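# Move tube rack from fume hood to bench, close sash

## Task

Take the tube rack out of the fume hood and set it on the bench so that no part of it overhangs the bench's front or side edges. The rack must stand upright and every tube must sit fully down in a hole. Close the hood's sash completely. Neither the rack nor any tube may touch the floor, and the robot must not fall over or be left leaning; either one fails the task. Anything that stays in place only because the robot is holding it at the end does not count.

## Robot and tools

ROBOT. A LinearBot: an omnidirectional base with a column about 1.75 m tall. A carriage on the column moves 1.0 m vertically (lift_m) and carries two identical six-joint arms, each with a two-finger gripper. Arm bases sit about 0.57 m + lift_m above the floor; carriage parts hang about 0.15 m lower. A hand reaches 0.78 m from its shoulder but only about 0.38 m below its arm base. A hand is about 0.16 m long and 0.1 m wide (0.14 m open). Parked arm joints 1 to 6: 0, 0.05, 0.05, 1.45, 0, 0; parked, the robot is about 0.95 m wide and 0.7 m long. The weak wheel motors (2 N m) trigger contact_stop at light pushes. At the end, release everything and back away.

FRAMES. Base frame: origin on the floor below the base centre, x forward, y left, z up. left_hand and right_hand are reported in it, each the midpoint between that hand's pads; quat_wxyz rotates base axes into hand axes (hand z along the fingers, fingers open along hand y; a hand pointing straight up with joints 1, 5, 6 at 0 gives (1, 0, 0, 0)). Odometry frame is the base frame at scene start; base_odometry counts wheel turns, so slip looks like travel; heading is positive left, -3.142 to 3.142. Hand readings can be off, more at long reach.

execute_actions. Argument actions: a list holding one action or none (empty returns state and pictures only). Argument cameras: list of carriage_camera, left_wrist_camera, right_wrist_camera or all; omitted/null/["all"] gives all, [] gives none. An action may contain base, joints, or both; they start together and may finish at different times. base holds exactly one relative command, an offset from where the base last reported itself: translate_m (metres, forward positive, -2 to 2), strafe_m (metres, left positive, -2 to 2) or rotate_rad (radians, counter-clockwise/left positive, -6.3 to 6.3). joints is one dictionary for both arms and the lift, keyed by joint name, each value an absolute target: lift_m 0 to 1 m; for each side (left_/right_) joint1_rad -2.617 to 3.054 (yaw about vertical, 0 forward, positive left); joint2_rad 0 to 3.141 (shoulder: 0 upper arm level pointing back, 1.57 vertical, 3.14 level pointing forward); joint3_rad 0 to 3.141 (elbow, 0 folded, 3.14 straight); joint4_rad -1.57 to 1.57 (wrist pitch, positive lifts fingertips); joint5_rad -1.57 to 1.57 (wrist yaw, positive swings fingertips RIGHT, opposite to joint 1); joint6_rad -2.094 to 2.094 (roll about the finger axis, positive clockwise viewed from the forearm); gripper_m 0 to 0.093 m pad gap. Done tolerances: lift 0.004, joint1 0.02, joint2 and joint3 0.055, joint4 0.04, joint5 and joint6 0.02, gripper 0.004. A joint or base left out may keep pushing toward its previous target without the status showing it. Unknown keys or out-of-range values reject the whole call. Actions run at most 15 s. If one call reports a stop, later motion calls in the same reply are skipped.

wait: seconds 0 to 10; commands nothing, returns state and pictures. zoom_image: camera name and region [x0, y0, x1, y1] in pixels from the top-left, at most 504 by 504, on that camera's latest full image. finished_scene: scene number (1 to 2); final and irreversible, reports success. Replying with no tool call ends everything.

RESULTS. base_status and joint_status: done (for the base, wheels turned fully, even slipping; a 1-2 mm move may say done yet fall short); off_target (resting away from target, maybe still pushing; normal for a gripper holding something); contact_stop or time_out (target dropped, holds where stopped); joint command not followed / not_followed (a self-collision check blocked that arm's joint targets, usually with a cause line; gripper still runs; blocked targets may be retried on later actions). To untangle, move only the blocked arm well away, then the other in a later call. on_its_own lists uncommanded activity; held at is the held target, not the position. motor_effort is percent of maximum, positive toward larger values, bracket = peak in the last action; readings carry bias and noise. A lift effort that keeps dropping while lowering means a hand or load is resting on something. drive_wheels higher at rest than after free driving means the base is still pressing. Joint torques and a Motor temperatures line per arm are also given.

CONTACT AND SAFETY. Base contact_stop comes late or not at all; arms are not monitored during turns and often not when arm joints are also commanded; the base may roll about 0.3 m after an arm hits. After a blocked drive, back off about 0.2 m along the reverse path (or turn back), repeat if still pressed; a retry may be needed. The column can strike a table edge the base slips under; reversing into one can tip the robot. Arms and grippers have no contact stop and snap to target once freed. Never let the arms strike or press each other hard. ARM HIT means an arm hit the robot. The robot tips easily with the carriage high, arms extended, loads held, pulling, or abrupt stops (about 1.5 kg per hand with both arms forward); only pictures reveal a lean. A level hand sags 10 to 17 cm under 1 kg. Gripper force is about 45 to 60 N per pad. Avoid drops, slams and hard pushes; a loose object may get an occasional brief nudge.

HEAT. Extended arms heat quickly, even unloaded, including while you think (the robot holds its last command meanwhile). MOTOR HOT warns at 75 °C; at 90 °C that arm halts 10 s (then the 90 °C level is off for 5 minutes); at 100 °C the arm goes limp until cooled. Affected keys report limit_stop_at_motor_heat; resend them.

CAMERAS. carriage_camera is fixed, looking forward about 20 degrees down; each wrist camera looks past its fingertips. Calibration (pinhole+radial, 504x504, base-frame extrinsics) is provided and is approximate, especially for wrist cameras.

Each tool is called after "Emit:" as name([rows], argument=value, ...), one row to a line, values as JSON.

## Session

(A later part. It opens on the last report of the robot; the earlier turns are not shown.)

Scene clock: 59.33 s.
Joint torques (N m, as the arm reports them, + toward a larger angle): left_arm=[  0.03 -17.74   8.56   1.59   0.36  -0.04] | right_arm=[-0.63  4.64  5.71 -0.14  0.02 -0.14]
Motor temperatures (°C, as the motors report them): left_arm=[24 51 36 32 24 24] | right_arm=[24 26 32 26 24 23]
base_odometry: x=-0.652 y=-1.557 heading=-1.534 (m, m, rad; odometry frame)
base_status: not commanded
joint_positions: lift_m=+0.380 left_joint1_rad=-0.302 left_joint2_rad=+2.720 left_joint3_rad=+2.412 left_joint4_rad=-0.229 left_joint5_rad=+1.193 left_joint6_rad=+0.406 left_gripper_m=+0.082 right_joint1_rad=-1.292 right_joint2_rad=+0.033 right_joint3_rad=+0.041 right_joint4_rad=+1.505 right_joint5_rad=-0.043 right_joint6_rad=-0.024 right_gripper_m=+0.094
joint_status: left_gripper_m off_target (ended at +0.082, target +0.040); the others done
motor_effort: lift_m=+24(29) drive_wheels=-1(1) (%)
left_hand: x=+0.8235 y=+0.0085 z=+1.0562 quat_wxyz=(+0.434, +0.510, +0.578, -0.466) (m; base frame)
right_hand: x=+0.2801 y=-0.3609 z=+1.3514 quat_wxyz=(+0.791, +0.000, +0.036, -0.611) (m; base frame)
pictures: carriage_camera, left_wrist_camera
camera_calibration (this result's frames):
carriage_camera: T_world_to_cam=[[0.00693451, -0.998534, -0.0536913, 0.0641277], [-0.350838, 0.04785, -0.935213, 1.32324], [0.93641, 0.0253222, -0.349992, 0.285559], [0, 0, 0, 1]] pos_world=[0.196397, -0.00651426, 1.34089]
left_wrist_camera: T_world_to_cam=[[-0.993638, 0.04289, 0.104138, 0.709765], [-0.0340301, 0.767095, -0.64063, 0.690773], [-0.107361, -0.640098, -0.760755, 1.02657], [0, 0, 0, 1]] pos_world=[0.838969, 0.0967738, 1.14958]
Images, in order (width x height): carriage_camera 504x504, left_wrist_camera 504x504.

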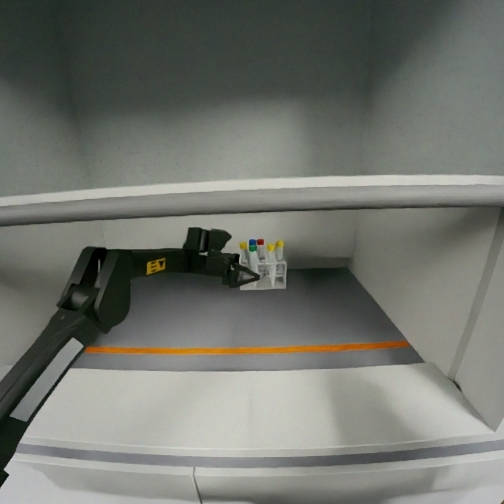

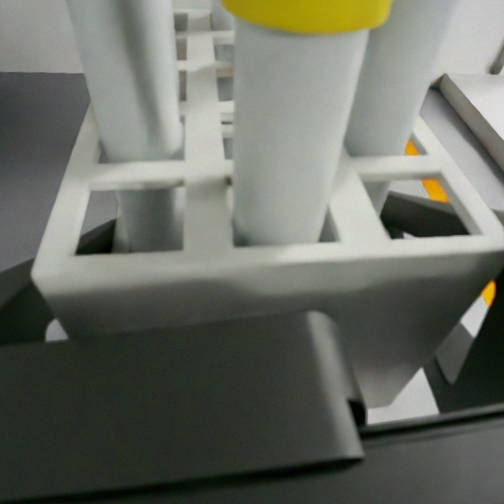

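Emit:
execute_actions([
  {"base":{"translate_m":-0.6},"joints":{"left_gripper_m":0.04}},
], cameras=[])

Emit:
execute_actions([
  {"base":{"rotate_rad":1.571},"joints":{"left_joint2_rad":2.36,"left_joint3_rad":2.06,"lift_m":0.32,"left_gripper_m":0.04}},
], cameras=[])

Emit:
execute_actions([
  {"base":{"strafe_m":1.25},"joints":{"left_gripper_m":0.04}},
], cameras=[])

Emit:
execute_actions([
  {"base":{"translate_m":1.1},"joints":{"left_gripper_m":0.04}},
], cameras=["carriage_camera"])

Scene clock: 65.10 s.
Joint torques (N m, as the arm reports them, + toward a larger angle): left_arm=[  0.24 -17.77   8.37   1.57   0.36  -0.07] | right_arm=[-0.66  4.74  5.56 -0.16  0.03 -0.17]
Motor temperatures (°C, as the motors report them): left_arm=[24 54 36 32 24 24] | right_arm=[24 26 32 26 24 23]
base_odometry: x=-0.674 y=-0.958 heading=-1.534 (m, m, rad; odometry frame)
base_status: done
joint_positions: lift_m=+0.380 left_joint1_rad=-0.302 left_joint2_rad=+2.720 left_joint3_rad=+2.412 left_joint4_rad=-0.229 left_joint5_rad=+1.192 left_joint6_rad=+0.406 left_gripper_m=+0.082 right_joint1_rad=-1.292 right_joint2_rad=+0.033 right_joint3_rad=+0.041 right_joint4_rad=+1.505 right_joint5_rad=-0.043 right_joint6_rad=-0.024 right_gripper_m=+0.094
joint_status: left_gripper_m off_target (ended at +0.082, target +0.040)
motor_effort: lift_m=+24(24) drive_wheels=-2(30) (%)
left_hand: x=+0.8237 y=+0.0085 z=+1.0562 quat_wxyz=(+0.434, +0.510, +0.578, -0.466) (m; base frame)
right_hand: x=+0.2801 y=-0.3609 z=+1.3514 quat_wxyz=(+0.791, +0.000, +0.036, -0.611) (m; base frame)
pictures: none
No camera images: the call's "cameras" was empty. Leave "cameras" out to get every camera's image.

Scene clock: 68.20 s.
Joint torques (N m, as the arm reports them, + toward a larger angle): left_arm=[ -0.67 -16.09   6.2    1.62   0.43  -0.07] | right_arm=[-0.55  4.59  5.44 -0.13  0.03 -0.13]
Motor temperatures (°C, as the motors report them): left_arm=[24 55 36 32 24 24] | right_arm=[24 26 32 26 24 23]
base_odometry: x=-0.674 y=-0.958 heading=+0.036 (m, m, rad; odometry frame)
base_status: done
joint_positions: lift_m=+0.320 left_joint1_rad=-0.290 left_joint2_rad=+2.365 left_joint3_rad=+2.076 left_joint4_rad=-0.229 left_joint5_rad=+1.189 left_joint6_rad=+0.406 left_gripper_m=+0.082 right_joint1_rad=-1.292 right_joint2_rad=+0.033 right_joint3_rad=+0.041 right_joint4_rad=+1.504 right_joint5_rad=-0.043 right_joint6_rad=-0.024 right_gripper_m=+0.094
joint_status: left_gripper_m off_target (ended at +0.082, target +0.040); the others done
motor_effort: lift_m=+22(22) drive_wheels=+8(35) (%)
left_hand: x=+0.7791 y=+0.0298 z=+1.0803 quat_wxyz=(+0.443, +0.509, +0.577, -0.460) (m; base frame)
right_hand: x=+0.2802 y=-0.3611 z=+1.2916 quat_wxyz=(+0.791, +0.000, +0.036, -0.611) (m; base frame)
pictures: none
No camera images: the call's "cameras" was empty. Leave "cameras" out to get every camera's image.

Scene clock: 73.00 s.
Joint torques (N m, as the arm reports them, + toward a larger angle): left_arm=[ -0.29 -16.06   6.26   1.61   0.41  -0.09] | right_arm=[-0.6   4.62  5.71 -0.14  0.03 -0.16]
Motor temperatures (°C, as the motors report them): left_arm=[24 56 36 32 24 24] | right_arm=[24 26 32 26 24 23]
base_odometry: x=-0.721 y=+0.291 heading=+0.037 (m, m, rad; odometry frame)
base_status: done
joint_positions: lift_m=+0.320 left_joint1_rad=-0.296 left_joint2_rad=+2.365 left_joint3_rad=+2.076 left_joint4_rad=-0.229 left_joint5_rad=+1.189 left_joint6_rad=+0.406 left_gripper_m=+0.082 right_joint1_rad=-1.292 right_joint2_rad=+0.033 right_joint3_rad=+0.041 right_joint4_rad=+1.504 right_joint5_rad=-0.043 right_joint6_rad=-0.024 right_gripper_m=+0.094
joint_status: left_gripper_m off_target (ended at +0.082, target +0.040)
motor_effort: lift_m=+22(22) drive_wheels=-6(35) (%)
left_hand: x=+0.7773 y=+0.0269 z=+1.0803 quat_wxyz=(+0.442, +0.510, +0.576, -0.461) (m; base frame)
right_hand: x=+0.2802 y=-0.3611 z=+1.2916 quat_wxyz=(+0.791, +0.000, +0.036, -0.611) (m; base frame)
pictures: none
No camera images: the call's "cameras" was empty. Leave "cameras" out to get every camera's image.

Scene clock: 77.50 s.
Joint torques (N m, as the arm reports them, + toward a larger angle): left_arm=[ -0.36 -16.04   6.15   1.59   0.38  -0.09] | right_arm=[-0.69  4.57  5.63 -0.15  0.03 -0.15]
Motor temperatures (°C, as the motors report them): left_arm=[24 57 36 32 24 24] | right_arm=[24 26 32 26 24 23]
base_odometry: x=+0.378 y=+0.333 heading=+0.038 (m, m, rad; odometry frame)
base_status: done
joint_positions: lift_m=+0.320 left_joint1_rad=-0.296 left_joint2_rad=+2.365 left_joint3_rad=+2.076 left_joint4_rad=-0.229 left_joint5_rad=+1.189 left_joint6_rad=+0.406 left_gripper_m=+0.082 right_joint1_rad=-1.292 right_joint2_rad=+0.033 right_joint3_rad=+0.041 right_joint4_rad=+1.504 right_joint5_rad=-0.043 right_joint6_rad=-0.024 right_gripper_m=+0.094
joint_status: left_gripper_m off_target (ended at +0.082, target +0.040)
motor_effort: lift_m=+22(21) drive_wheels=-6(31) (%)
left_hand: x=+0.7773 y=+0.0269 z=+1.0802 quat_wxyz=(+0.442, +0.510, +0.576, -0.461) (m; base frame)
right_hand: x=+0.2802 y=-0.3611 z=+1.2916 quat_wxyz=(+0.791, +0.000, +0.036, -0.611) (m; base frame)
pictures: carriage_camera
camera_calibration (this result's frames):
carriage_camera: T_world_to_cam=[[0.00693451, -0.998534, -0.0536913, 0.0609185], [-0.350838, 0.04785, -0.935213, 1.26734], [0.93641, 0.0253222, -0.349992, 0.264639], [0, 0, 0, 1]] pos_world=[0.196397, -0.00651426, 1.28112]
Images, in order (width x height): carriage_camera 504x504.

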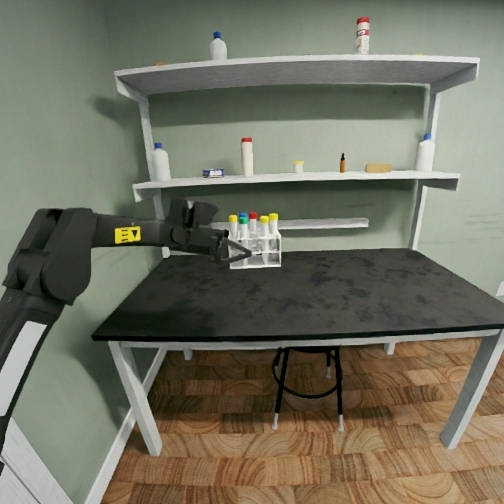

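Emit:
execute_actions([
  {"base":{"translate_m":0.35},"joints":{"left_gripper_m":0.04}},
], cameras=[])

Emit:
execute_actions([
  {"joints":{"lift_m":0.215,"left_gripper_m":0.04}},
], cameras=["carriage_camera"])

Emit:
execute_actions([
  {"joints":{"left_gripper_m":0.093}},
], cameras=[])

Emit:
execute_actions([
  {"base":{"strafe_m":0.1}},
], cameras=["carriage_camera"])

Emit:
zoom_image(camera="carriage_camera", region=[200,140,380,280])

Scene clock: 82.93 s.
Joint torques (N m, as the arm reports them, + toward a larger angle): left_arm=[ -0.24 -16.16   6.19   1.64   0.39  -0.09] | right_arm=[-0.65  4.58  5.56 -0.13  0.02 -0.13]
Motor temperatures (°C, as the motors report them): left_arm=[24 58 36 32 24 24] | right_arm=[24 26 32 26 24 23]
base_odometry: x=+0.728 y=+0.347 heading=+0.038 (m, m, rad; odometry frame)
base_status: done
joint_positions: lift_m=+0.320 left_joint1_rad=-0.296 left_joint2_rad=+2.365 left_joint3_rad=+2.076 left_joint4_rad=-0.229 left_joint5_rad=+1.190 left_joint6_rad=+0.406 left_gripper_m=+0.082 right_joint1_rad=-1.292 right_joint2_rad=+0.033 right_joint3_rad=+0.041 right_joint4_rad=+1.504 right_joint5_rad=-0.043 right_joint6_rad=-0.024 right_gripper_m=+0.094
joint_status: left_gripper_m off_target (ended at +0.082, target +0.040)
motor_effort: lift_m=+22(22) drive_wheels=-5(31) (%)
left_hand: x=+0.7772 y=+0.0269 z=+1.0803 quat_wxyz=(+0.442, +0.510, +0.576, -0.461) (m; base frame)
right_hand: x=+0.2802 y=-0.3610 z=+1.2916 quat_wxyz=(+0.791, +0.000, +0.036, -0.611) (m; base frame)
pictures: none
No camera images: the call's "cameras" was empty. Leave "cameras" out to get every camera's image.

Scene clock: 83.90 s.
Joint torques (N m, as the arm reports them, + toward a larger angle): left_arm=[ -0.26 -16.54   6.77   1.64   0.38  -0.09] | right_arm=[-0.59  4.65  5.56 -0.14  0.01 -0.13]
Motor temperatures (°C, as the motors report them): left_arm=[24 58 36 32 24 24] | right_arm=[24 26 32 26 24 23]
base_odometry: x=+0.728 y=+0.347 heading=+0.038 (m, m, rad; odometry frame)
base_status: not commanded
joint_positions: lift_m=+0.215 left_joint1_rad=-0.296 left_joint2_rad=+2.370 left_joint3_rad=+2.065 left_joint4_rad=-0.234 left_joint5_rad=+1.190 left_joint6_rad=+0.405 left_gripper_m=+0.082 right_joint1_rad=-1.292 right_joint2_rad=+0.033 right_joint3_rad=+0.041 right_joint4_rad=+1.504 right_joint5_rad=-0.044 right_joint6_rad=-0.024 right_gripper_m=+0.094
joint_status: left_gripper_m off_target (ended at +0.082, target +0.040); the others done
motor_effort: lift_m=+22(23) drive_wheels=-3(5) (%)
left_hand: x=+0.7766 y=+0.0271 z=+0.9676 quat_wxyz=(+0.435, +0.507, +0.582, -0.465) (m; base frame)
right_hand: x=+0.2803 y=-0.3610 z=+1.1866 quat_wxyz=(+0.791, +0.000, +0.037, -0.611) (m; base frame)
pictures: carriage_camera
camera_calibration (this result's frames):
carriage_camera: T_world_to_cam=[[0.00693451, -0.998534, -0.0536913, 0.0552819], [-0.350838, 0.04785, -0.935213, 1.16916], [0.93641, 0.0253222, -0.349992, 0.227896], [0, 0, 0, 1]] pos_world=[0.196397, -0.00651426, 1.17614]
Images, in order (width x height): carriage_camera 504x504.

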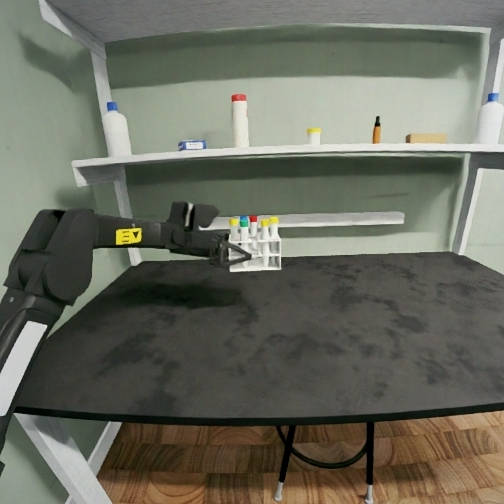

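Scene clock: 84.50 s.
Joint torques (N m, as the arm reports them, + toward a larger angle): left_arm=[ -0.27 -16.55   6.94   1.63   0.36  -0.09] | right_arm=[-0.62  4.62  5.6  -0.15  0.04 -0.14]
Motor temperatures (°C, as the motors report them): left_arm=[24 58 36 32 24 24] | right_arm=[24 26 32 26 24 23]
base_odometry: x=+0.728 y=+0.347 heading=+0.038 (m, m, rad; odometry frame)
base_status: not commanded
joint_positions: lift_m=+0.215 left_joint1_rad=-0.296 left_joint2_rad=+2.370 left_joint3_rad=+2.065 left_joint4_rad=-0.230 left_joint5_rad=+1.194 left_joint6_rad=+0.405 left_gripper_m=+0.093 right_joint1_rad=-1.292 right_joint2_rad=+0.033 right_joint3_rad=+0.041 right_joint4_rad=+1.504 right_joint5_rad=-0.044 right_joint6_rad=-0.024 right_gripper_m=+0.094
joint_status: all done
motor_effort: lift_m=+22(22) drive_wheels=-3(3) (%)
left_hand: x=+0.7763 y=+0.0269 z=+0.9683 quat_wxyz=(+0.435, +0.508, +0.580, -0.465) (m; base frame)
right_hand: x=+0.2803 y=-0.3610 z=+1.1866 quat_wxyz=(+0.791, +0.000, +0.037, -0.611) (m; base frame)
pictures: none
No camera images: the call's "cameras" was empty. Leave "cameras" out to get every camera's image.

Scene clock: 86.03 s.
Joint torques (N m, as the arm reports them, + toward a larger angle): left_arm=[ -0.29 -16.64   6.86   1.62   0.35  -0.08] | right_arm=[-0.59  4.63  5.52 -0.15  0.05 -0.12]
Motor temperatures (°C, as the motors report them): left_arm=[24 58 36 33 24 24] | right_arm=[24 26 32 26 24 23]
base_odometry: x=+0.725 y=+0.447 heading=+0.038 (m, m, rad; odometry frame)
base_status: done
joint_positions: lift_m=+0.215 left_joint1_rad=-0.297 left_joint2_rad=+2.370 left_joint3_rad=+2.065 left_joint4_rad=-0.229 left_joint5_rad=+1.195 left_joint6_rad=+0.405 left_gripper_m=+0.093 right_joint1_rad=-1.292 right_joint2_rad=+0.033 right_joint3_rad=+0.041 right_joint4_rad=+1.505 right_joint5_rad=-0.044 right_joint6_rad=-0.024 right_gripper_m=+0.094
joint_status: not commanded
motor_effort: lift_m=+22(22) drive_wheels=-2(27) (%)
left_hand: x=+0.7759 y=+0.0265 z=+0.9685 quat_wxyz=(+0.435, +0.508, +0.579, -0.466) (m; base frame)
right_hand: x=+0.2803 y=-0.3608 z=+1.1866 quat_wxyz=(+0.791, -0.001, +0.036, -0.611) (m; base frame)
pictures: carriage_camera
camera_calibration (this result's frames):
carriage_camera: T_world_to_cam=[[0.00693451, -0.998534, -0.0536913, 0.0552819], [-0.350838, 0.04785, -0.935213, 1.16916], [0.93641, 0.0253222, -0.349992, 0.227896], [0, 0, 0, 1]] pos_world=[0.196397, -0.00651426, 1.17614]
Images, in order (width x height): carriage_camera 504x504.

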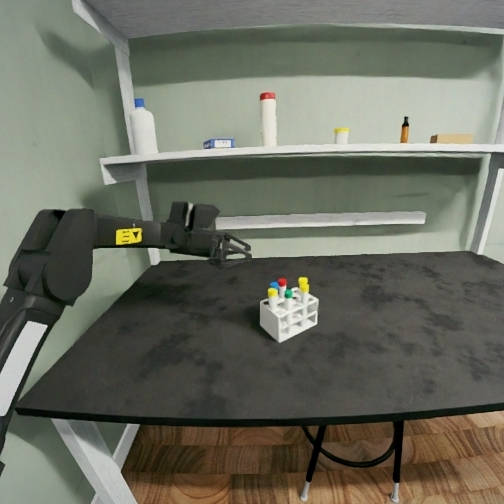

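Region (200, 140, 380, 280) of carriage_camera's 504x504 image, scaled by 2.800, with more detail than that image has.

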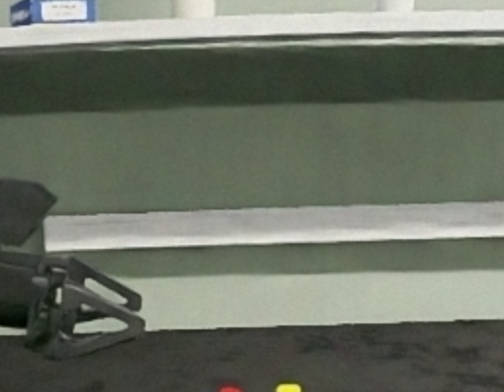

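Emit:
zoom_image(camera="carriage_camera", region=[240,260,340,350])

Region (240, 260, 340, 350) of carriage_camera's 504x504 image, scaled by 5.040, with more detail than that image has; it fills the top 454 rows of this view, and the rest is white.

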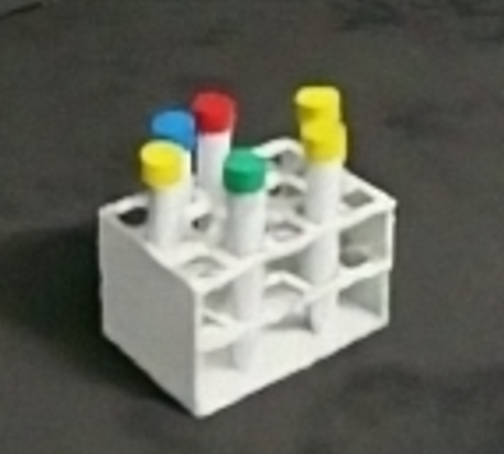

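Emit:
execute_actions([
  {"base":{"translate_m":-1.4},"joints":{"lift_m":0.35}},
], cameras=[])

Emit:
execute_actions([
  {"base":{"rotate_rad":-1.572},"joints":{"lift_m":0.7,"left_joint1_rad":0,"left_joint2_rad":1.55,"left_joint3_rad":1.55,"left_joint4_rad":-1.3,"left_joint5_rad":0,"left_joint6_rad":1.57,"left_gripper_m":0.06}},
], cameras=[])

Emit:
execute_actions([
  {"base":{"translate_m":1.75}},
], cameras=["carriage_camera","left_wrist_camera"])

Scene clock: 95.27 s.
Joint torques (N m, as the arm reports them, + toward a larger angle): left_arm=[ -0.14 -15.41   6.78   1.59   0.31  -0.05] | right_arm=[-0.63  4.6   5.57 -0.14  0.06 -0.14]
Motor temperatures (°C, as the motors report them): left_arm=[24 60 36 33 24 24] | right_arm=[24 26 33 26 24 23]
base_odometry: x=-0.675 y=+0.393 heading=+0.038 (m, m, rad; odometry frame)
base_status: done
joint_positions: lift_m=+0.350 left_joint1_rad=-0.297 left_joint2_rad=+2.355 left_joint3_rad=+2.065 left_joint4_rad=-0.218 left_joint5_rad=+1.197 left_joint6_rad=+0.405 left_gripper_m=+0.093 right_joint1_rad=-1.292 right_joint2_rad=+0.033 right_joint3_rad=+0.041 right_joint4_rad=+1.505 right_joint5_rad=-0.044 right_joint6_rad=-0.024 right_gripper_m=+0.094
joint_status: all done
motor_effort: lift_m=+24(30) drive_wheels=-2(32) (%)
left_hand: x=+0.7749 y=+0.0267 z=+1.1134 quat_wxyz=(+0.445, +0.513, +0.571, -0.462) (m; base frame)
right_hand: x=+0.2803 y=-0.3608 z=+1.3214 quat_wxyz=(+0.791, -0.001, +0.036, -0.611) (m; base frame)
pictures: none
No camera images: the call's "cameras" was empty. Leave "cameras" out to get every camera's image.

Scene clock: 98.37 s.
Joint torques (N m, as the arm reports them, + toward a larger angle): left_arm=[-0.34 -7.42  4.94  0.81  0.01  0.  ] | right_arm=[-0.67  4.65  5.6  -0.1   0.03 -0.14]
Motor temperatures (°C, as the motors report them): left_arm=[24 58 36 32 24 24] | right_arm=[24 26 33 26 24 23]
base_odometry: x=-0.674 y=+0.393 heading=-1.533 (m, m, rad; odometry frame)
base_status: done
joint_positions: lift_m=+0.700 left_joint1_rad=+0.006 left_joint2_rad=+1.551 left_joint3_rad=+1.570 left_joint4_rad=-1.287 left_joint5_rad=+0.001 left_joint6_rad=+1.564 left_gripper_m=+0.060 right_joint1_rad=-1.292 right_joint2_rad=+0.033 right_joint3_rad=+0.041 right_joint4_rad=+1.502 right_joint5_rad=-0.044 right_joint6_rad=-0.024 right_gripper_m=+0.094
joint_status: all done
motor_effort: lift_m=+24(30) drive_wheels=+8(41) (%)
left_hand: x=+0.6008 y=+0.3504 z=+1.4494 quat_wxyz=(+0.107, +0.695, +0.703, +0.106) (m; base frame)
right_hand: x=+0.2805 y=-0.3616 z=+1.6713 quat_wxyz=(+0.791, +0.001, +0.038, -0.611) (m; base frame)
pictures: none
No camera images: the call's "cameras" was empty. Leave "cameras" out to get every camera's image.

Scene clock: 104.17 s.
Joint torques (N m, as the arm reports them, + toward a larger angle): left_arm=[-0.56 -7.55  4.87  0.84  0.01  0.01] | right_arm=[-0.77  4.6   5.69 -0.08  0.01 -0.14]
Motor temperatures (°C, as the motors report them): left_arm=[24 55 36 31 24 24] | right_arm=[24 26 33 26 24 23]
base_odometry: x=-0.611 y=-1.356 heading=-1.534 (m, m, rad; odometry frame)
base_status: done
joint_positions: lift_m=+0.700 left_joint1_rad=+0.006 left_joint2_rad=+1.551 left_joint3_rad=+1.570 left_joint4_rad=-1.290 left_joint5_rad=+0.001 left_joint6_rad=+1.564 left_gripper_m=+0.060 right_joint1_rad=-1.292 right_joint2_rad=+0.033 right_joint3_rad=+0.041 right_joint4_rad=+1.502 right_joint5_rad=-0.044 right_joint6_rad=-0.024 right_gripper_m=+0.094
joint_status: not commanded
motor_effort: lift_m=+24(24) drive_wheels=-6(37) (%)
left_hand: x=+0.6000 y=+0.3504 z=+1.4492 quat_wxyz=(+0.106, +0.695, +0.704, +0.105) (m; base frame)
right_hand: x=+0.2805 y=-0.3616 z=+1.6713 quat_wxyz=(+0.791, +0.001, +0.038, -0.611) (m; base frame)
pictures: carriage_camera, left_wrist_camera
camera_calibration (this result's frames):
carriage_camera: T_world_to_cam=[[0.00693451, -0.998534, -0.0536913, 0.0813086], [-0.350838, 0.04785, -0.935213, 1.6225], [0.93641, 0.0253222, -0.349992, 0.397554], [0, 0, 0, 1]] pos_world=[0.196397, -0.00651426, 1.66089]
left_wrist_camera: T_world_to_cam=[[-0.977676, -0.00309939, -0.210093, 0.894003], [-0.135963, 0.771666, 0.621326, -1.09654], [0.160196, 0.636021, -0.754861, 0.90412], [0, 0, 0, 1]] pos_world=[0.580121, 0.273893, 1.55162]
Images, in order (width x height): carriage_camera 504x504, left_wrist_camera 504x504.

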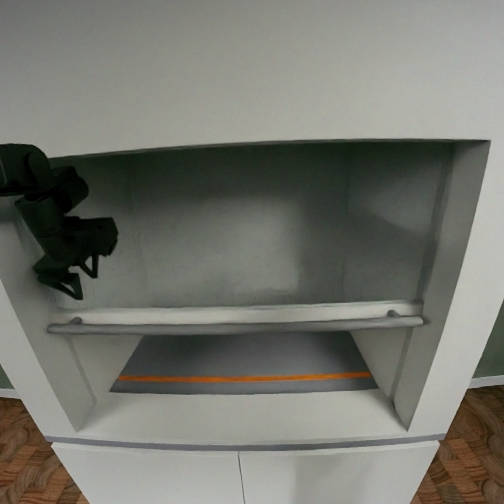

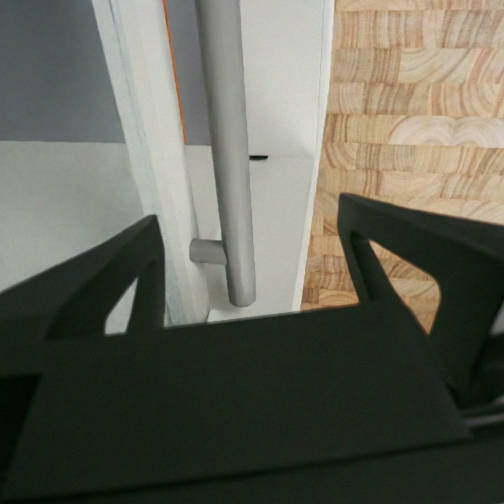

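Emit:
execute_actions([
  {"base":{"strafe_m":-0.25}},
], cameras=[])

Emit:
execute_actions([
  {"joints":{"lift_m":0.62}},
], cameras=["carriage_camera","left_wrist_camera"])

Scene clock: 107.90 s.
Joint torques (N m, as the arm reports them, + toward a larger angle): left_arm=[-0.42 -7.43  5.01  0.81  0.01  0.  ] | right_arm=[-0.69  4.66  5.59 -0.11  0.03 -0.14]
Motor temperatures (°C, as the motors report them): left_arm=[24 54 35 31 24 24] | right_arm=[24 26 33 26 24 23]
base_odometry: x=-0.860 y=-1.365 heading=-1.534 (m, m, rad; odometry frame)
base_status: done
joint_positions: lift_m=+0.700 left_joint1_rad=+0.006 left_joint2_rad=+1.551 left_joint3_rad=+1.570 left_joint4_rad=-1.291 left_joint5_rad=+0.001 left_joint6_rad=+1.564 left_gripper_m=+0.060 right_joint1_rad=-1.292 right_joint2_rad=+0.033 right_joint3_rad=+0.041 right_joint4_rad=+1.502 right_joint5_rad=-0.044 right_joint6_rad=-0.024 right_gripper_m=+0.094
joint_status: not commanded
motor_effort: lift_m=+24(24) drive_wheels=-3(27) (%)
left_hand: x=+0.5999 y=+0.3504 z=+1.4491 quat_wxyz=(+0.106, +0.695, +0.704, +0.105) (m; base frame)
right_hand: x=+0.2804 y=-0.3614 z=+1.6714 quat_wxyz=(+0.791, +0.000, +0.037, -0.611) (m; base frame)
pictures: none
No camera images: the call's "cameras" was empty. Leave "cameras" out to get every camera's image.

Scene clock: 108.77 s.
Joint torques (N m, as the arm reports them, + toward a larger angle): left_arm=[-0.49 -7.32  5.45  0.79  0.03  0.03] | right_arm=[-0.69  4.68  5.55 -0.12  0.04 -0.13]
Motor temperatures (°C, as the motors report them): left_arm=[24 53 35 31 24 24] | right_arm=[24 26 33 26 24 23]
base_odometry: x=-0.860 y=-1.365 heading=-1.534 (m, m, rad; odometry frame)
base_status: not commanded
joint_positions: lift_m=+0.620 left_joint1_rad=+0.006 left_joint2_rad=+1.551 left_joint3_rad=+1.563 left_joint4_rad=-1.293 left_joint5_rad=+0.001 left_joint6_rad=+1.564 left_gripper_m=+0.060 right_joint1_rad=-1.292 right_joint2_rad=+0.033 right_joint3_rad=+0.041 right_joint4_rad=+1.503 right_joint5_rad=-0.044 right_joint6_rad=-0.024 right_gripper_m=+0.094
joint_status: all done
motor_effort: lift_m=+22(21) drive_wheels=-1(2) (%)
left_hand: x=+0.5982 y=+0.3503 z=+1.3670 quat_wxyz=(+0.102, +0.695, +0.704, +0.102) (m; base frame)
right_hand: x=+0.2805 y=-0.3612 z=+1.5916 quat_wxyz=(+0.791, +0.000, +0.037, -0.611) (m; base frame)
pictures: carriage_camera, left_wrist_camera
camera_calibration (this result's frames):
carriage_camera: T_world_to_cam=[[0.00693451, -0.998534, -0.0536913, 0.0770286], [-0.350838, 0.04785, -0.935213, 1.54795], [0.93641, 0.0253222, -0.349992, 0.369654], [0, 0, 0, 1]] pos_world=[0.196397, -0.00651426, 1.58117]
left_wrist_camera: T_world_to_cam=[[-0.979712, -0.00311161, -0.200386, 0.862858], [-0.129794, 0.771703, 0.622598, -1.05116], [0.152701, 0.635976, -0.75645, 0.849054], [0, 0, 0, 1]] pos_world=[0.579267, 0.273887, 1.46962]
Images, in order (width x height): carriage_camera 504x504, left_wrist_camera 504x504.

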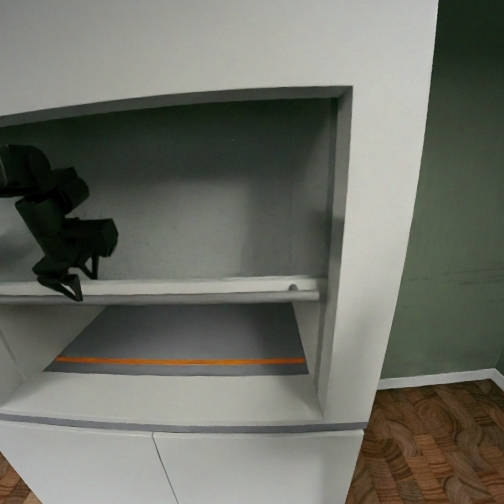

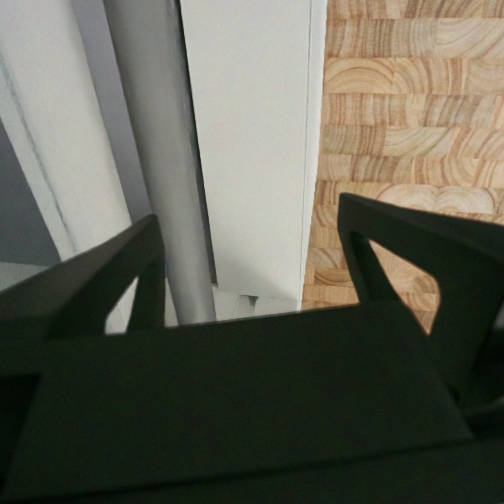

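Bar drifts to the far finger; move forward ~3.5 cm.

Emit:
execute_actions([
  {"base":{"translate_m":0.04},"joints":{"lift_m":0.64}},
], cameras=[])

Emit:
execute_actions([
  {"joints":{"lift_m":0.5}},
], cameras=["carriage_camera","left_wrist_camera"])

Scene clock: 110.93 s.
Joint torques (N m, as the arm reports them, + toward a larger angle): left_arm=[-0.5  -7.23  5.47  0.8   0.01  0.01] | right_arm=[-0.63  4.6   5.54 -0.12  0.02 -0.13]
Motor temperatures (°C, as the motors report them): left_arm=[24 52 35 31 24 24] | right_arm=[24 26 33 26 24 23]
base_odometry: x=-0.859 y=-1.405 heading=-1.534 (m, m, rad; odometry frame)
base_status: done
joint_positions: lift_m=+0.640 left_joint1_rad=+0.006 left_joint2_rad=+1.550 left_joint3_rad=+1.563 left_joint4_rad=-1.296 left_joint5_rad=+0.001 left_joint6_rad=+1.564 left_gripper_m=+0.060 right_joint1_rad=-1.292 right_joint2_rad=+0.033 right_joint3_rad=+0.041 right_joint4_rad=+1.504 right_joint5_rad=-0.043 right_joint6_rad=-0.024 right_gripper_m=+0.094
joint_status: all done
motor_effort: lift_m=+24(29) drive_wheels=-4(20) (%)
left_hand: x=+0.5973 y=+0.3503 z=+1.3866 quat_wxyz=(+0.101, +0.695, +0.704, +0.101) (m; base frame)
right_hand: x=+0.2802 y=-0.3612 z=+1.6114 quat_wxyz=(+0.791, +0.000, +0.037, -0.611) (m; base frame)
pictures: none
No camera images: the call's "cameras" was empty. Leave "cameras" out to get every camera's image.

Scene clock: 112.03 s.
Joint torques (N m, as the arm reports them, + toward a larger angle): left_arm=[-0.4  -7.51  5.54  0.52  0.01 -0.11] | right_arm=[-0.68  4.64  5.44 -0.11  0.07 -0.13]
Motor temperatures (°C, as the motors report them): left_arm=[24 52 35 31 24 24] | right_arm=[24 26 33 26 24 23]
base_odometry: x=-0.859 y=-1.405 heading=-1.534 (m, m, rad; odometry frame)
base_status: not commanded
joint_positions: lift_m=+0.500 left_joint1_rad=+0.006 left_joint2_rad=+1.550 left_joint3_rad=+1.563 left_joint4_rad=-1.247 left_joint5_rad=+0.001 left_joint6_rad=+1.572 left_gripper_m=+0.060 right_joint1_rad=-1.292 right_joint2_rad=+0.033 right_joint3_rad=+0.041 right_joint4_rad=+1.504 right_joint5_rad=-0.044 right_joint6_rad=-0.024 right_gripper_m=+0.094
joint_status: all done
motor_effort: lift_m=+21(21) drive_wheels=-4(4) (%)
left_hand: x=+0.6088 y=+0.3505 z=+1.2508 quat_wxyz=(+0.118, +0.695, +0.699, +0.119) (m; base frame)
right_hand: x=+0.2804 y=-0.3611 z=+1.4717 quat_wxyz=(+0.791, +0.000, +0.037, -0.611) (m; base frame)
pictures: carriage_camera, left_wrist_camera
camera_calibration (this result's frames):
carriage_camera: T_world_to_cam=[[0.00693451, -0.998534, -0.0536913, 0.0705885], [-0.350838, 0.04785, -0.935213, 1.43577], [0.93641, 0.0253222, -0.349992, 0.327674], [0, 0, 0, 1]] pos_world=[0.196397, -0.00651426, 1.46123]
left_wrist_camera: T_world_to_cam=[[-0.969232, 0.00451786, -0.246106, 0.89811], [-0.153396, 0.770855, 0.618265, -0.957501], [0.192505, 0.636994, -0.746445, 0.722412], [0, 0, 0, 1]] pos_world=[0.584533, 0.273865, 1.35226]
Images, in order (width x height): carriage_camera 504x504, left_wrist_camera 504x504.

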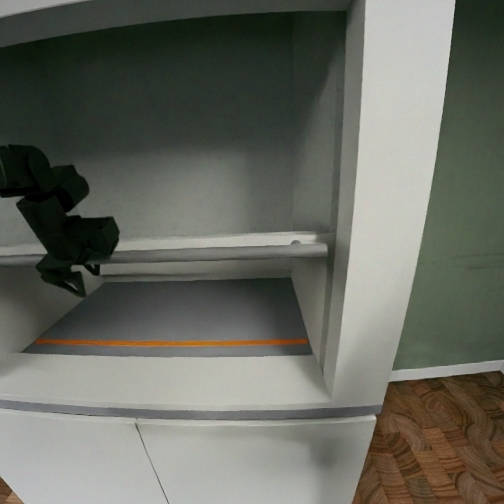

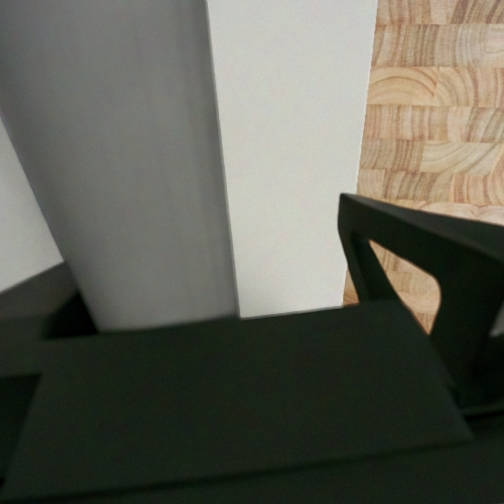

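Straddled. Push down in steps.

Emit:
execute_actions([
  {"joints":{"lift_m":0.2}},
], cameras=[])

Scene clock: 114.63 s.
Joint torques (N m, as the arm reports them, + toward a larger angle): left_arm=[-0.58 -1.17  1.54  0.28 -0.13 -0.15] | right_arm=[-0.65  4.64  5.48 -0.13  0.05 -0.14]
Motor temperatures (°C, as the motors report them): left_arm=[24 51 35 31 24 24] | right_arm=[24 26 33 26 24 23]
base_odometry: x=-0.859 y=-1.405 heading=-1.534 (m, m, rad; odometry frame)
base_status: not commanded
joint_positions: lift_m=+0.200 left_joint1_rad=+0.008 left_joint2_rad=+1.474 left_joint3_rad=+1.621 left_joint4_rad=-1.183 left_joint5_rad=+0.014 left_joint6_rad=+1.577 left_gripper_m=+0.060 right_joint1_rad=-1.292 right_joint2_rad=+0.033 right_joint3_rad=+0.041 right_joint4_rad=+1.504 right_joint5_rad=-0.044 right_joint6_rad=-0.024 right_gripper_m=+0.094
joint_status: all done
motor_effort: lift_m=+19(20) drive_wheels=+4(17) (%)
left_hand: x=+0.6222 y=+0.3490 z=+1.0023 quat_wxyz=(+0.190, +0.683, +0.681, +0.183) (m; base frame)
right_hand: x=+0.2804 y=-0.3610 z=+1.1719 quat_wxyz=(+0.791, +0.000, +0.037, -0.611) (m; base frame)
pictures: none
No camera images: the call's "cameras" was empty. Leave "cameras" out to get every camera's image.

Emit:
execute_actions([
  {"joints":{"lift_m":0.33}},
], cameras=["carriage_camera"])

Emit:
execute_actions([
  {"joints":{"left_gripper_m":0.02,"left_joint4_rad":-1.15}},
], cameras=["left_wrist_camera"])

Emit:
execute_actions([
  {"joints":{"lift_m":0.18}},
], cameras=["carriage_camera","left_wrist_camera"])

Scene clock: 117.23 s.
Joint torques (N m, as the arm reports them, + toward a larger angle): left_arm=[-0.53 -7.29  5.58  0.72 -0.01 -0.15] | right_arm=[-0.69  4.68  5.55 -0.14  0.06 -0.14]
Motor temperatures (°C, as the motors report them): left_arm=[24 49 35 30 24 24] | right_arm=[24 26 33 26 24 23]
base_odometry: x=-0.859 y=-1.405 heading=-1.534 (m, m, rad; odometry frame)
base_status: not commanded
joint_positions: lift_m=+0.330 left_joint1_rad=+0.008 left_joint2_rad=+1.549 left_joint3_rad=+1.563 left_joint4_rad=-1.283 left_joint5_rad=+0.006 left_joint6_rad=+1.577 left_gripper_m=+0.060 right_joint1_rad=-1.292 right_joint2_rad=+0.033 right_joint3_rad=+0.041 right_joint4_rad=+1.504 right_joint5_rad=-0.043 right_joint6_rad=-0.024 right_gripper_m=+0.094
joint_status: all done
motor_effort: lift_m=+24(28) drive_wheels=+5(5) (%)
left_hand: x=+0.6002 y=+0.3502 z=+1.0780 quat_wxyz=(+0.107, +0.699, +0.700, +0.105) (m; base frame)
right_hand: x=+0.2802 y=-0.3610 z=+1.3014 quat_wxyz=(+0.791, +0.000, +0.036, -0.611) (m; base frame)
pictures: carriage_camera
camera_calibration (this result's frames):
carriage_camera: T_world_to_cam=[[0.00693451, -0.998534, -0.0536913, 0.0614431], [-0.350838, 0.04785, -0.935213, 1.27648], [0.93641, 0.0253222, -0.349992, 0.268058], [0, 0, 0, 1]] pos_world=[0.196397, -0.00651426, 1.29089]
Images, in order (width x height): carriage_camera 504x504.

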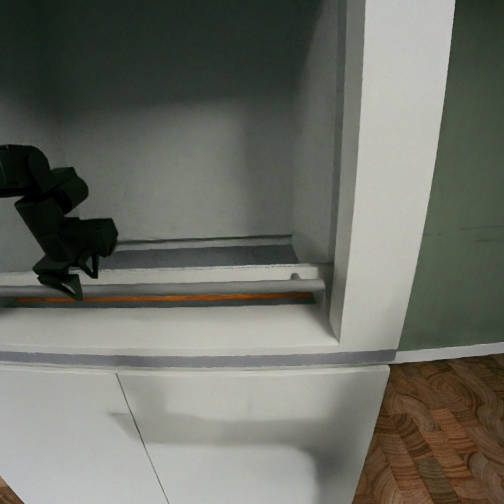

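Scene clock: 117.97 s.
Joint torques (N m, as the arm reports them, + toward a larger angle): left_arm=[-0.65 -7.35  5.62  1.82  0.02 -0.17] | right_arm=[-0.65  4.65  5.6  -0.15  0.04 -0.17]
Motor temperatures (°C, as the motors report them): left_arm=[24 49 35 31 24 24] | right_arm=[24 26 33 26 24 23]
base_odometry: x=-0.859 y=-1.405 heading=-1.534 (m, m, rad; odometry frame)
base_status: not commanded
joint_positions: lift_m=+0.330 left_joint1_rad=+0.008 left_joint2_rad=+1.549 left_joint3_rad=+1.563 left_joint4_rad=-1.237 left_joint5_rad=+0.005 left_joint6_rad=+1.576 left_gripper_m=+0.020 right_joint1_rad=-1.292 right_joint2_rad=+0.033 right_joint3_rad=+0.041 right_joint4_rad=+1.504 right_joint5_rad=-0.043 right_joint6_rad=-0.024 right_gripper_m=+0.094
joint_status: left_joint4_rad off_target (ended at -1.237, target -1.150); the others done
motor_effort: lift_m=+24(24) drive_wheels=+5(6) (%)
left_hand: x=+0.6110 y=+0.3503 z=+1.0816 quat_wxyz=(+0.123, +0.696, +0.697, +0.121) (m; base frame)
right_hand: x=+0.2802 y=-0.3610 z=+1.3014 quat_wxyz=(+0.791, +0.000, +0.036, -0.611) (m; base frame)
pictures: left_wrist_camera
camera_calibration (this result's frames):
left_wrist_camera: T_world_to_cam=[[-0.966515, 0.00798744, -0.256487, 0.866962], [-0.156762, 0.772952, 0.614793, -0.847286], [0.203163, 0.634414, -0.745818, 0.589465], [0, 0, 0, 1]] pos_world=[0.585353, 0.274021, 1.1829]
Images, in order (width x height): left_wrist_camera 504x504.

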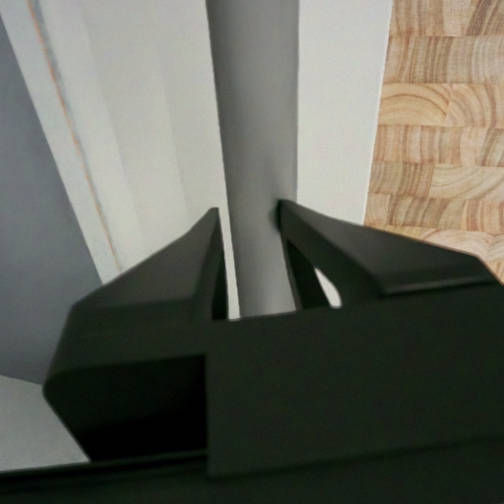

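Scene clock: 119.50 s.
Joint torques (N m, as the arm reports them, + toward a larger angle): left_arm=[-0.66  5.5  -0.93  1.88 -0.03 -0.15] | right_arm=[-0.63  4.62  5.62 -0.13  0.04 -0.15]
Motor temperatures (°C, as the motors report them): left_arm=[24 49 35 31 24 24] | right_arm=[24 26 33 26 24 23]
base_odometry: x=-0.859 y=-1.405 heading=-1.534 (m, m, rad; odometry frame)
base_status: not commanded
joint_positions: lift_m=+0.181 left_joint1_rad=+0.008 left_joint2_rad=+1.396 left_joint3_rad=+1.653 left_joint4_rad=-1.198 left_joint5_rad=+0.006 left_joint6_rad=+1.576 left_gripper_m=+0.020 right_joint1_rad=-1.292 right_joint2_rad=+0.033 right_joint3_rad=+0.041 right_joint4_rad=+1.505 right_joint5_rad=-0.044 right_joint6_rad=-0.024 right_gripper_m=+0.094
joint_status: all done
motor_effort: lift_m=+17(18) drive_wheels=+15(15) (%)
left_hand: x=+0.6095 y=+0.3501 z=+1.0179 quat_wxyz=(+0.220, +0.672, +0.672, +0.218) (m; base frame)
right_hand: x=+0.2804 y=-0.3609 z=+1.1521 quat_wxyz=(+0.791, -0.001, +0.037, -0.611) (m; base frame)
pictures: carriage_camera, left_wrist_camera
camera_calibration (this result's frames):
carriage_camera: T_world_to_cam=[[0.00693451, -0.998534, -0.0536913, 0.0534255], [-0.350838, 0.04785, -0.935213, 1.13682], [0.93641, 0.0253222, -0.349992, 0.215795], [0, 0, 0, 1]] pos_world=[0.196397, -0.00651426, 1.14157]
left_wrist_camera: T_world_to_cam=[[-0.856617, 0.00853577, -0.515883, 1.04603], [-0.321968, 0.772453, 0.547405, -0.638728], [0.403168, 0.635014, -0.658948, 0.331846], [0, 0, 0, 1]] pos_world=[0.556611, 0.273731, 1.10794]
Images, in order (width x height): carriage_camera 504x504, left_wrist_camera 504x504.

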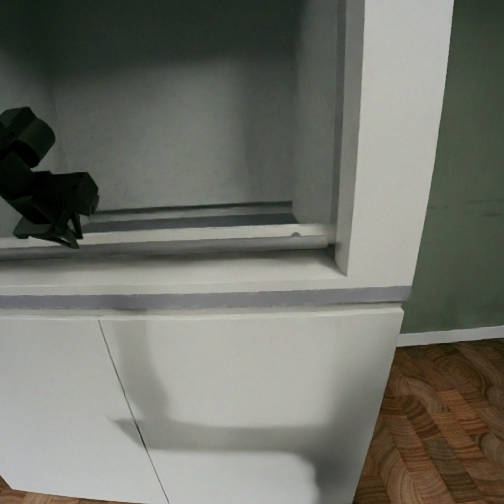

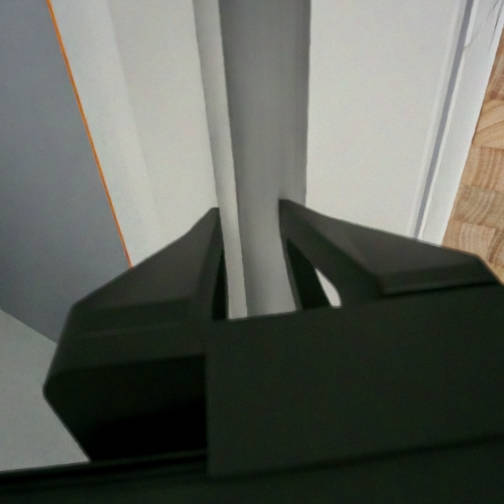

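Looks closed. A bit more press, then retreat.

Emit:
execute_actions([
  {"joints":{"lift_m":0.13,"left_joint4_rad":-1.25}},
], cameras=[])

Emit:
execute_actions([
  {"joints":{"lift_m":0.36}},
], cameras=[])

Emit:
execute_actions([
  {"base":{"translate_m":-0.45},"joints":{"lift_m":0.36}},
], cameras=["carriage_camera"])

Scene clock: 121.80 s.
Joint torques (N m, as the arm reports them, + toward a larger angle): left_arm=[-0.67  6.7  -2.32  1.06 -0.04 -0.17] | right_arm=[-0.64  4.65  5.51 -0.14  0.06 -0.13]
Motor temperatures (°C, as the motors report them): left_arm=[24 48 34 31 24 24] | right_arm=[24 26 33 26 24 23]
base_odometry: x=-0.859 y=-1.405 heading=-1.534 (m, m, rad; odometry frame)
base_status: not commanded
joint_positions: lift_m=+0.131 left_joint1_rad=+0.008 left_joint2_rad=+1.381 left_joint3_rad=+1.674 left_joint4_rad=-1.197 left_joint5_rad=+0.005 left_joint6_rad=+1.576 left_gripper_m=+0.020 right_joint1_rad=-1.292 right_joint2_rad=+0.033 right_joint3_rad=+0.041 right_joint4_rad=+1.505 right_joint5_rad=-0.044 right_joint6_rad=-0.024 right_gripper_m=+0.094
joint_status: left_joint4_rad off_target (ended at -1.197, target -1.250); the others done
motor_effort: lift_m=+17(18) drive_wheels=+14(15) (%)
left_hand: x=+0.6085 y=+0.3502 z=+0.9803 quat_wxyz=(+0.232, +0.668, +0.668, +0.231) (m; base frame)
right_hand: x=+0.2803 y=-0.3609 z=+1.1021 quat_wxyz=(+0.791, +0.000, +0.037, -0.611) (m; base frame)
pictures: none
No camera images: the call's "cameras" was empty. Leave "cameras" out to get every camera's image.

Scene clock: 123.27 s.
Joint torques (N m, as the arm reports them, + toward a larger angle): left_arm=[-0.64 -7.5   5.59  0.89 -0.01 -0.14] | right_arm=[-0.65  4.64  5.47 -0.13  0.05 -0.13]
Motor temperatures (°C, as the motors report them): left_arm=[24 48 34 31 24 24] | right_arm=[24 26 33 26 24 23]
base_odometry: x=-0.859 y=-1.405 heading=-1.534 (m, m, rad; odometry frame)
base_status: not commanded
joint_positions: lift_m=+0.360 left_joint1_rad=+0.008 left_joint2_rad=+1.550 left_joint3_rad=+1.562 left_joint4_rad=-1.242 left_joint5_rad=+0.005 left_joint6_rad=+1.576 left_gripper_m=+0.020 right_joint1_rad=-1.292 right_joint2_rad=+0.033 right_joint3_rad=+0.041 right_joint4_rad=+1.505 right_joint5_rad=-0.043 right_joint6_rad=-0.024 right_gripper_m=+0.094
joint_status: all done
on_its_own: left_joint4_rad moved -0.045 to your old target -1.250
motor_effort: lift_m=+24(27) drive_wheels=+6(14) (%)
left_hand: x=+0.6099 y=+0.3503 z=+1.1103 quat_wxyz=(+0.120, +0.696, +0.697, +0.119) (m; base frame)
right_hand: x=+0.2801 y=-0.3609 z=+1.3314 quat_wxyz=(+0.791, +0.000, +0.036, -0.611) (m; base frame)
pictures: none
No camera images: the call's "cameras" was empty. Leave "cameras" out to get every camera's image.

Scene clock: 126.23 s.
Joint torques (N m, as the arm reports them, + toward a larger angle): left_arm=[-0.6  -7.56  5.61  0.88 -0.01 -0.13] | right_arm=[-0.65  4.53  5.57 -0.14  0.04 -0.15]
Motor temperatures (°C, as the motors report them): left_arm=[24 47 34 31 24 24] | right_arm=[24 26 33 26 24 23]
base_odometry: x=-0.876 y=-0.955 heading=-1.534 (m, m, rad; odometry frame)
base_status: done
joint_positions: lift_m=+0.360 left_joint1_rad=+0.008 left_joint2_rad=+1.550 left_joint3_rad=+1.562 left_joint4_rad=-1.242 left_joint5_rad=+0.004 left_joint6_rad=+1.576 left_gripper_m=+0.020 right_joint1_rad=-1.292 right_joint2_rad=+0.033 right_joint3_rad=+0.041 right_joint4_rad=+1.505 right_joint5_rad=-0.043 right_joint6_rad=-0.024 right_gripper_m=+0.094
joint_status: all done
motor_effort: lift_m=+24(24) drive_wheels=-2(36) (%)
left_hand: x=+0.6098 y=+0.3504 z=+1.1103 quat_wxyz=(+0.120, +0.696, +0.698, +0.119) (m; base frame)
right_hand: x=+0.2801 y=-0.3609 z=+1.3314 quat_wxyz=(+0.791, +0.000, +0.036, -0.611) (m; base frame)
pictures: carriage_camera
camera_calibration (this result's frames):
carriage_camera: T_world_to_cam=[[0.00693451, -0.998534, -0.0536913, 0.0630538], [-0.350838, 0.04785, -0.935213, 1.30453], [0.93641, 0.0253222, -0.349992, 0.278558], [0, 0, 0, 1]] pos_world=[0.196397, -0.00651426, 1.32089]
Images, in order (width x height): carriage_camera 504x504.

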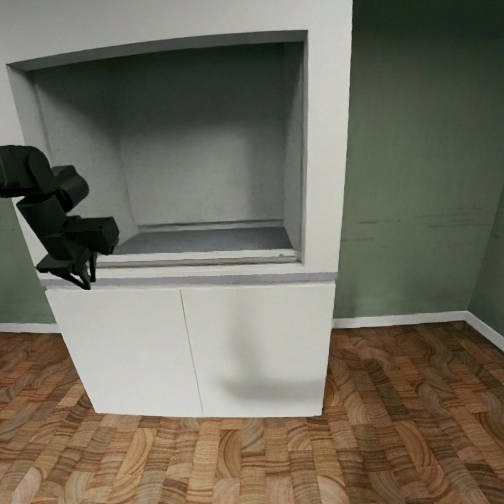

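Emit:
finished_scene(scene=2)

The scene is finished: the task was done.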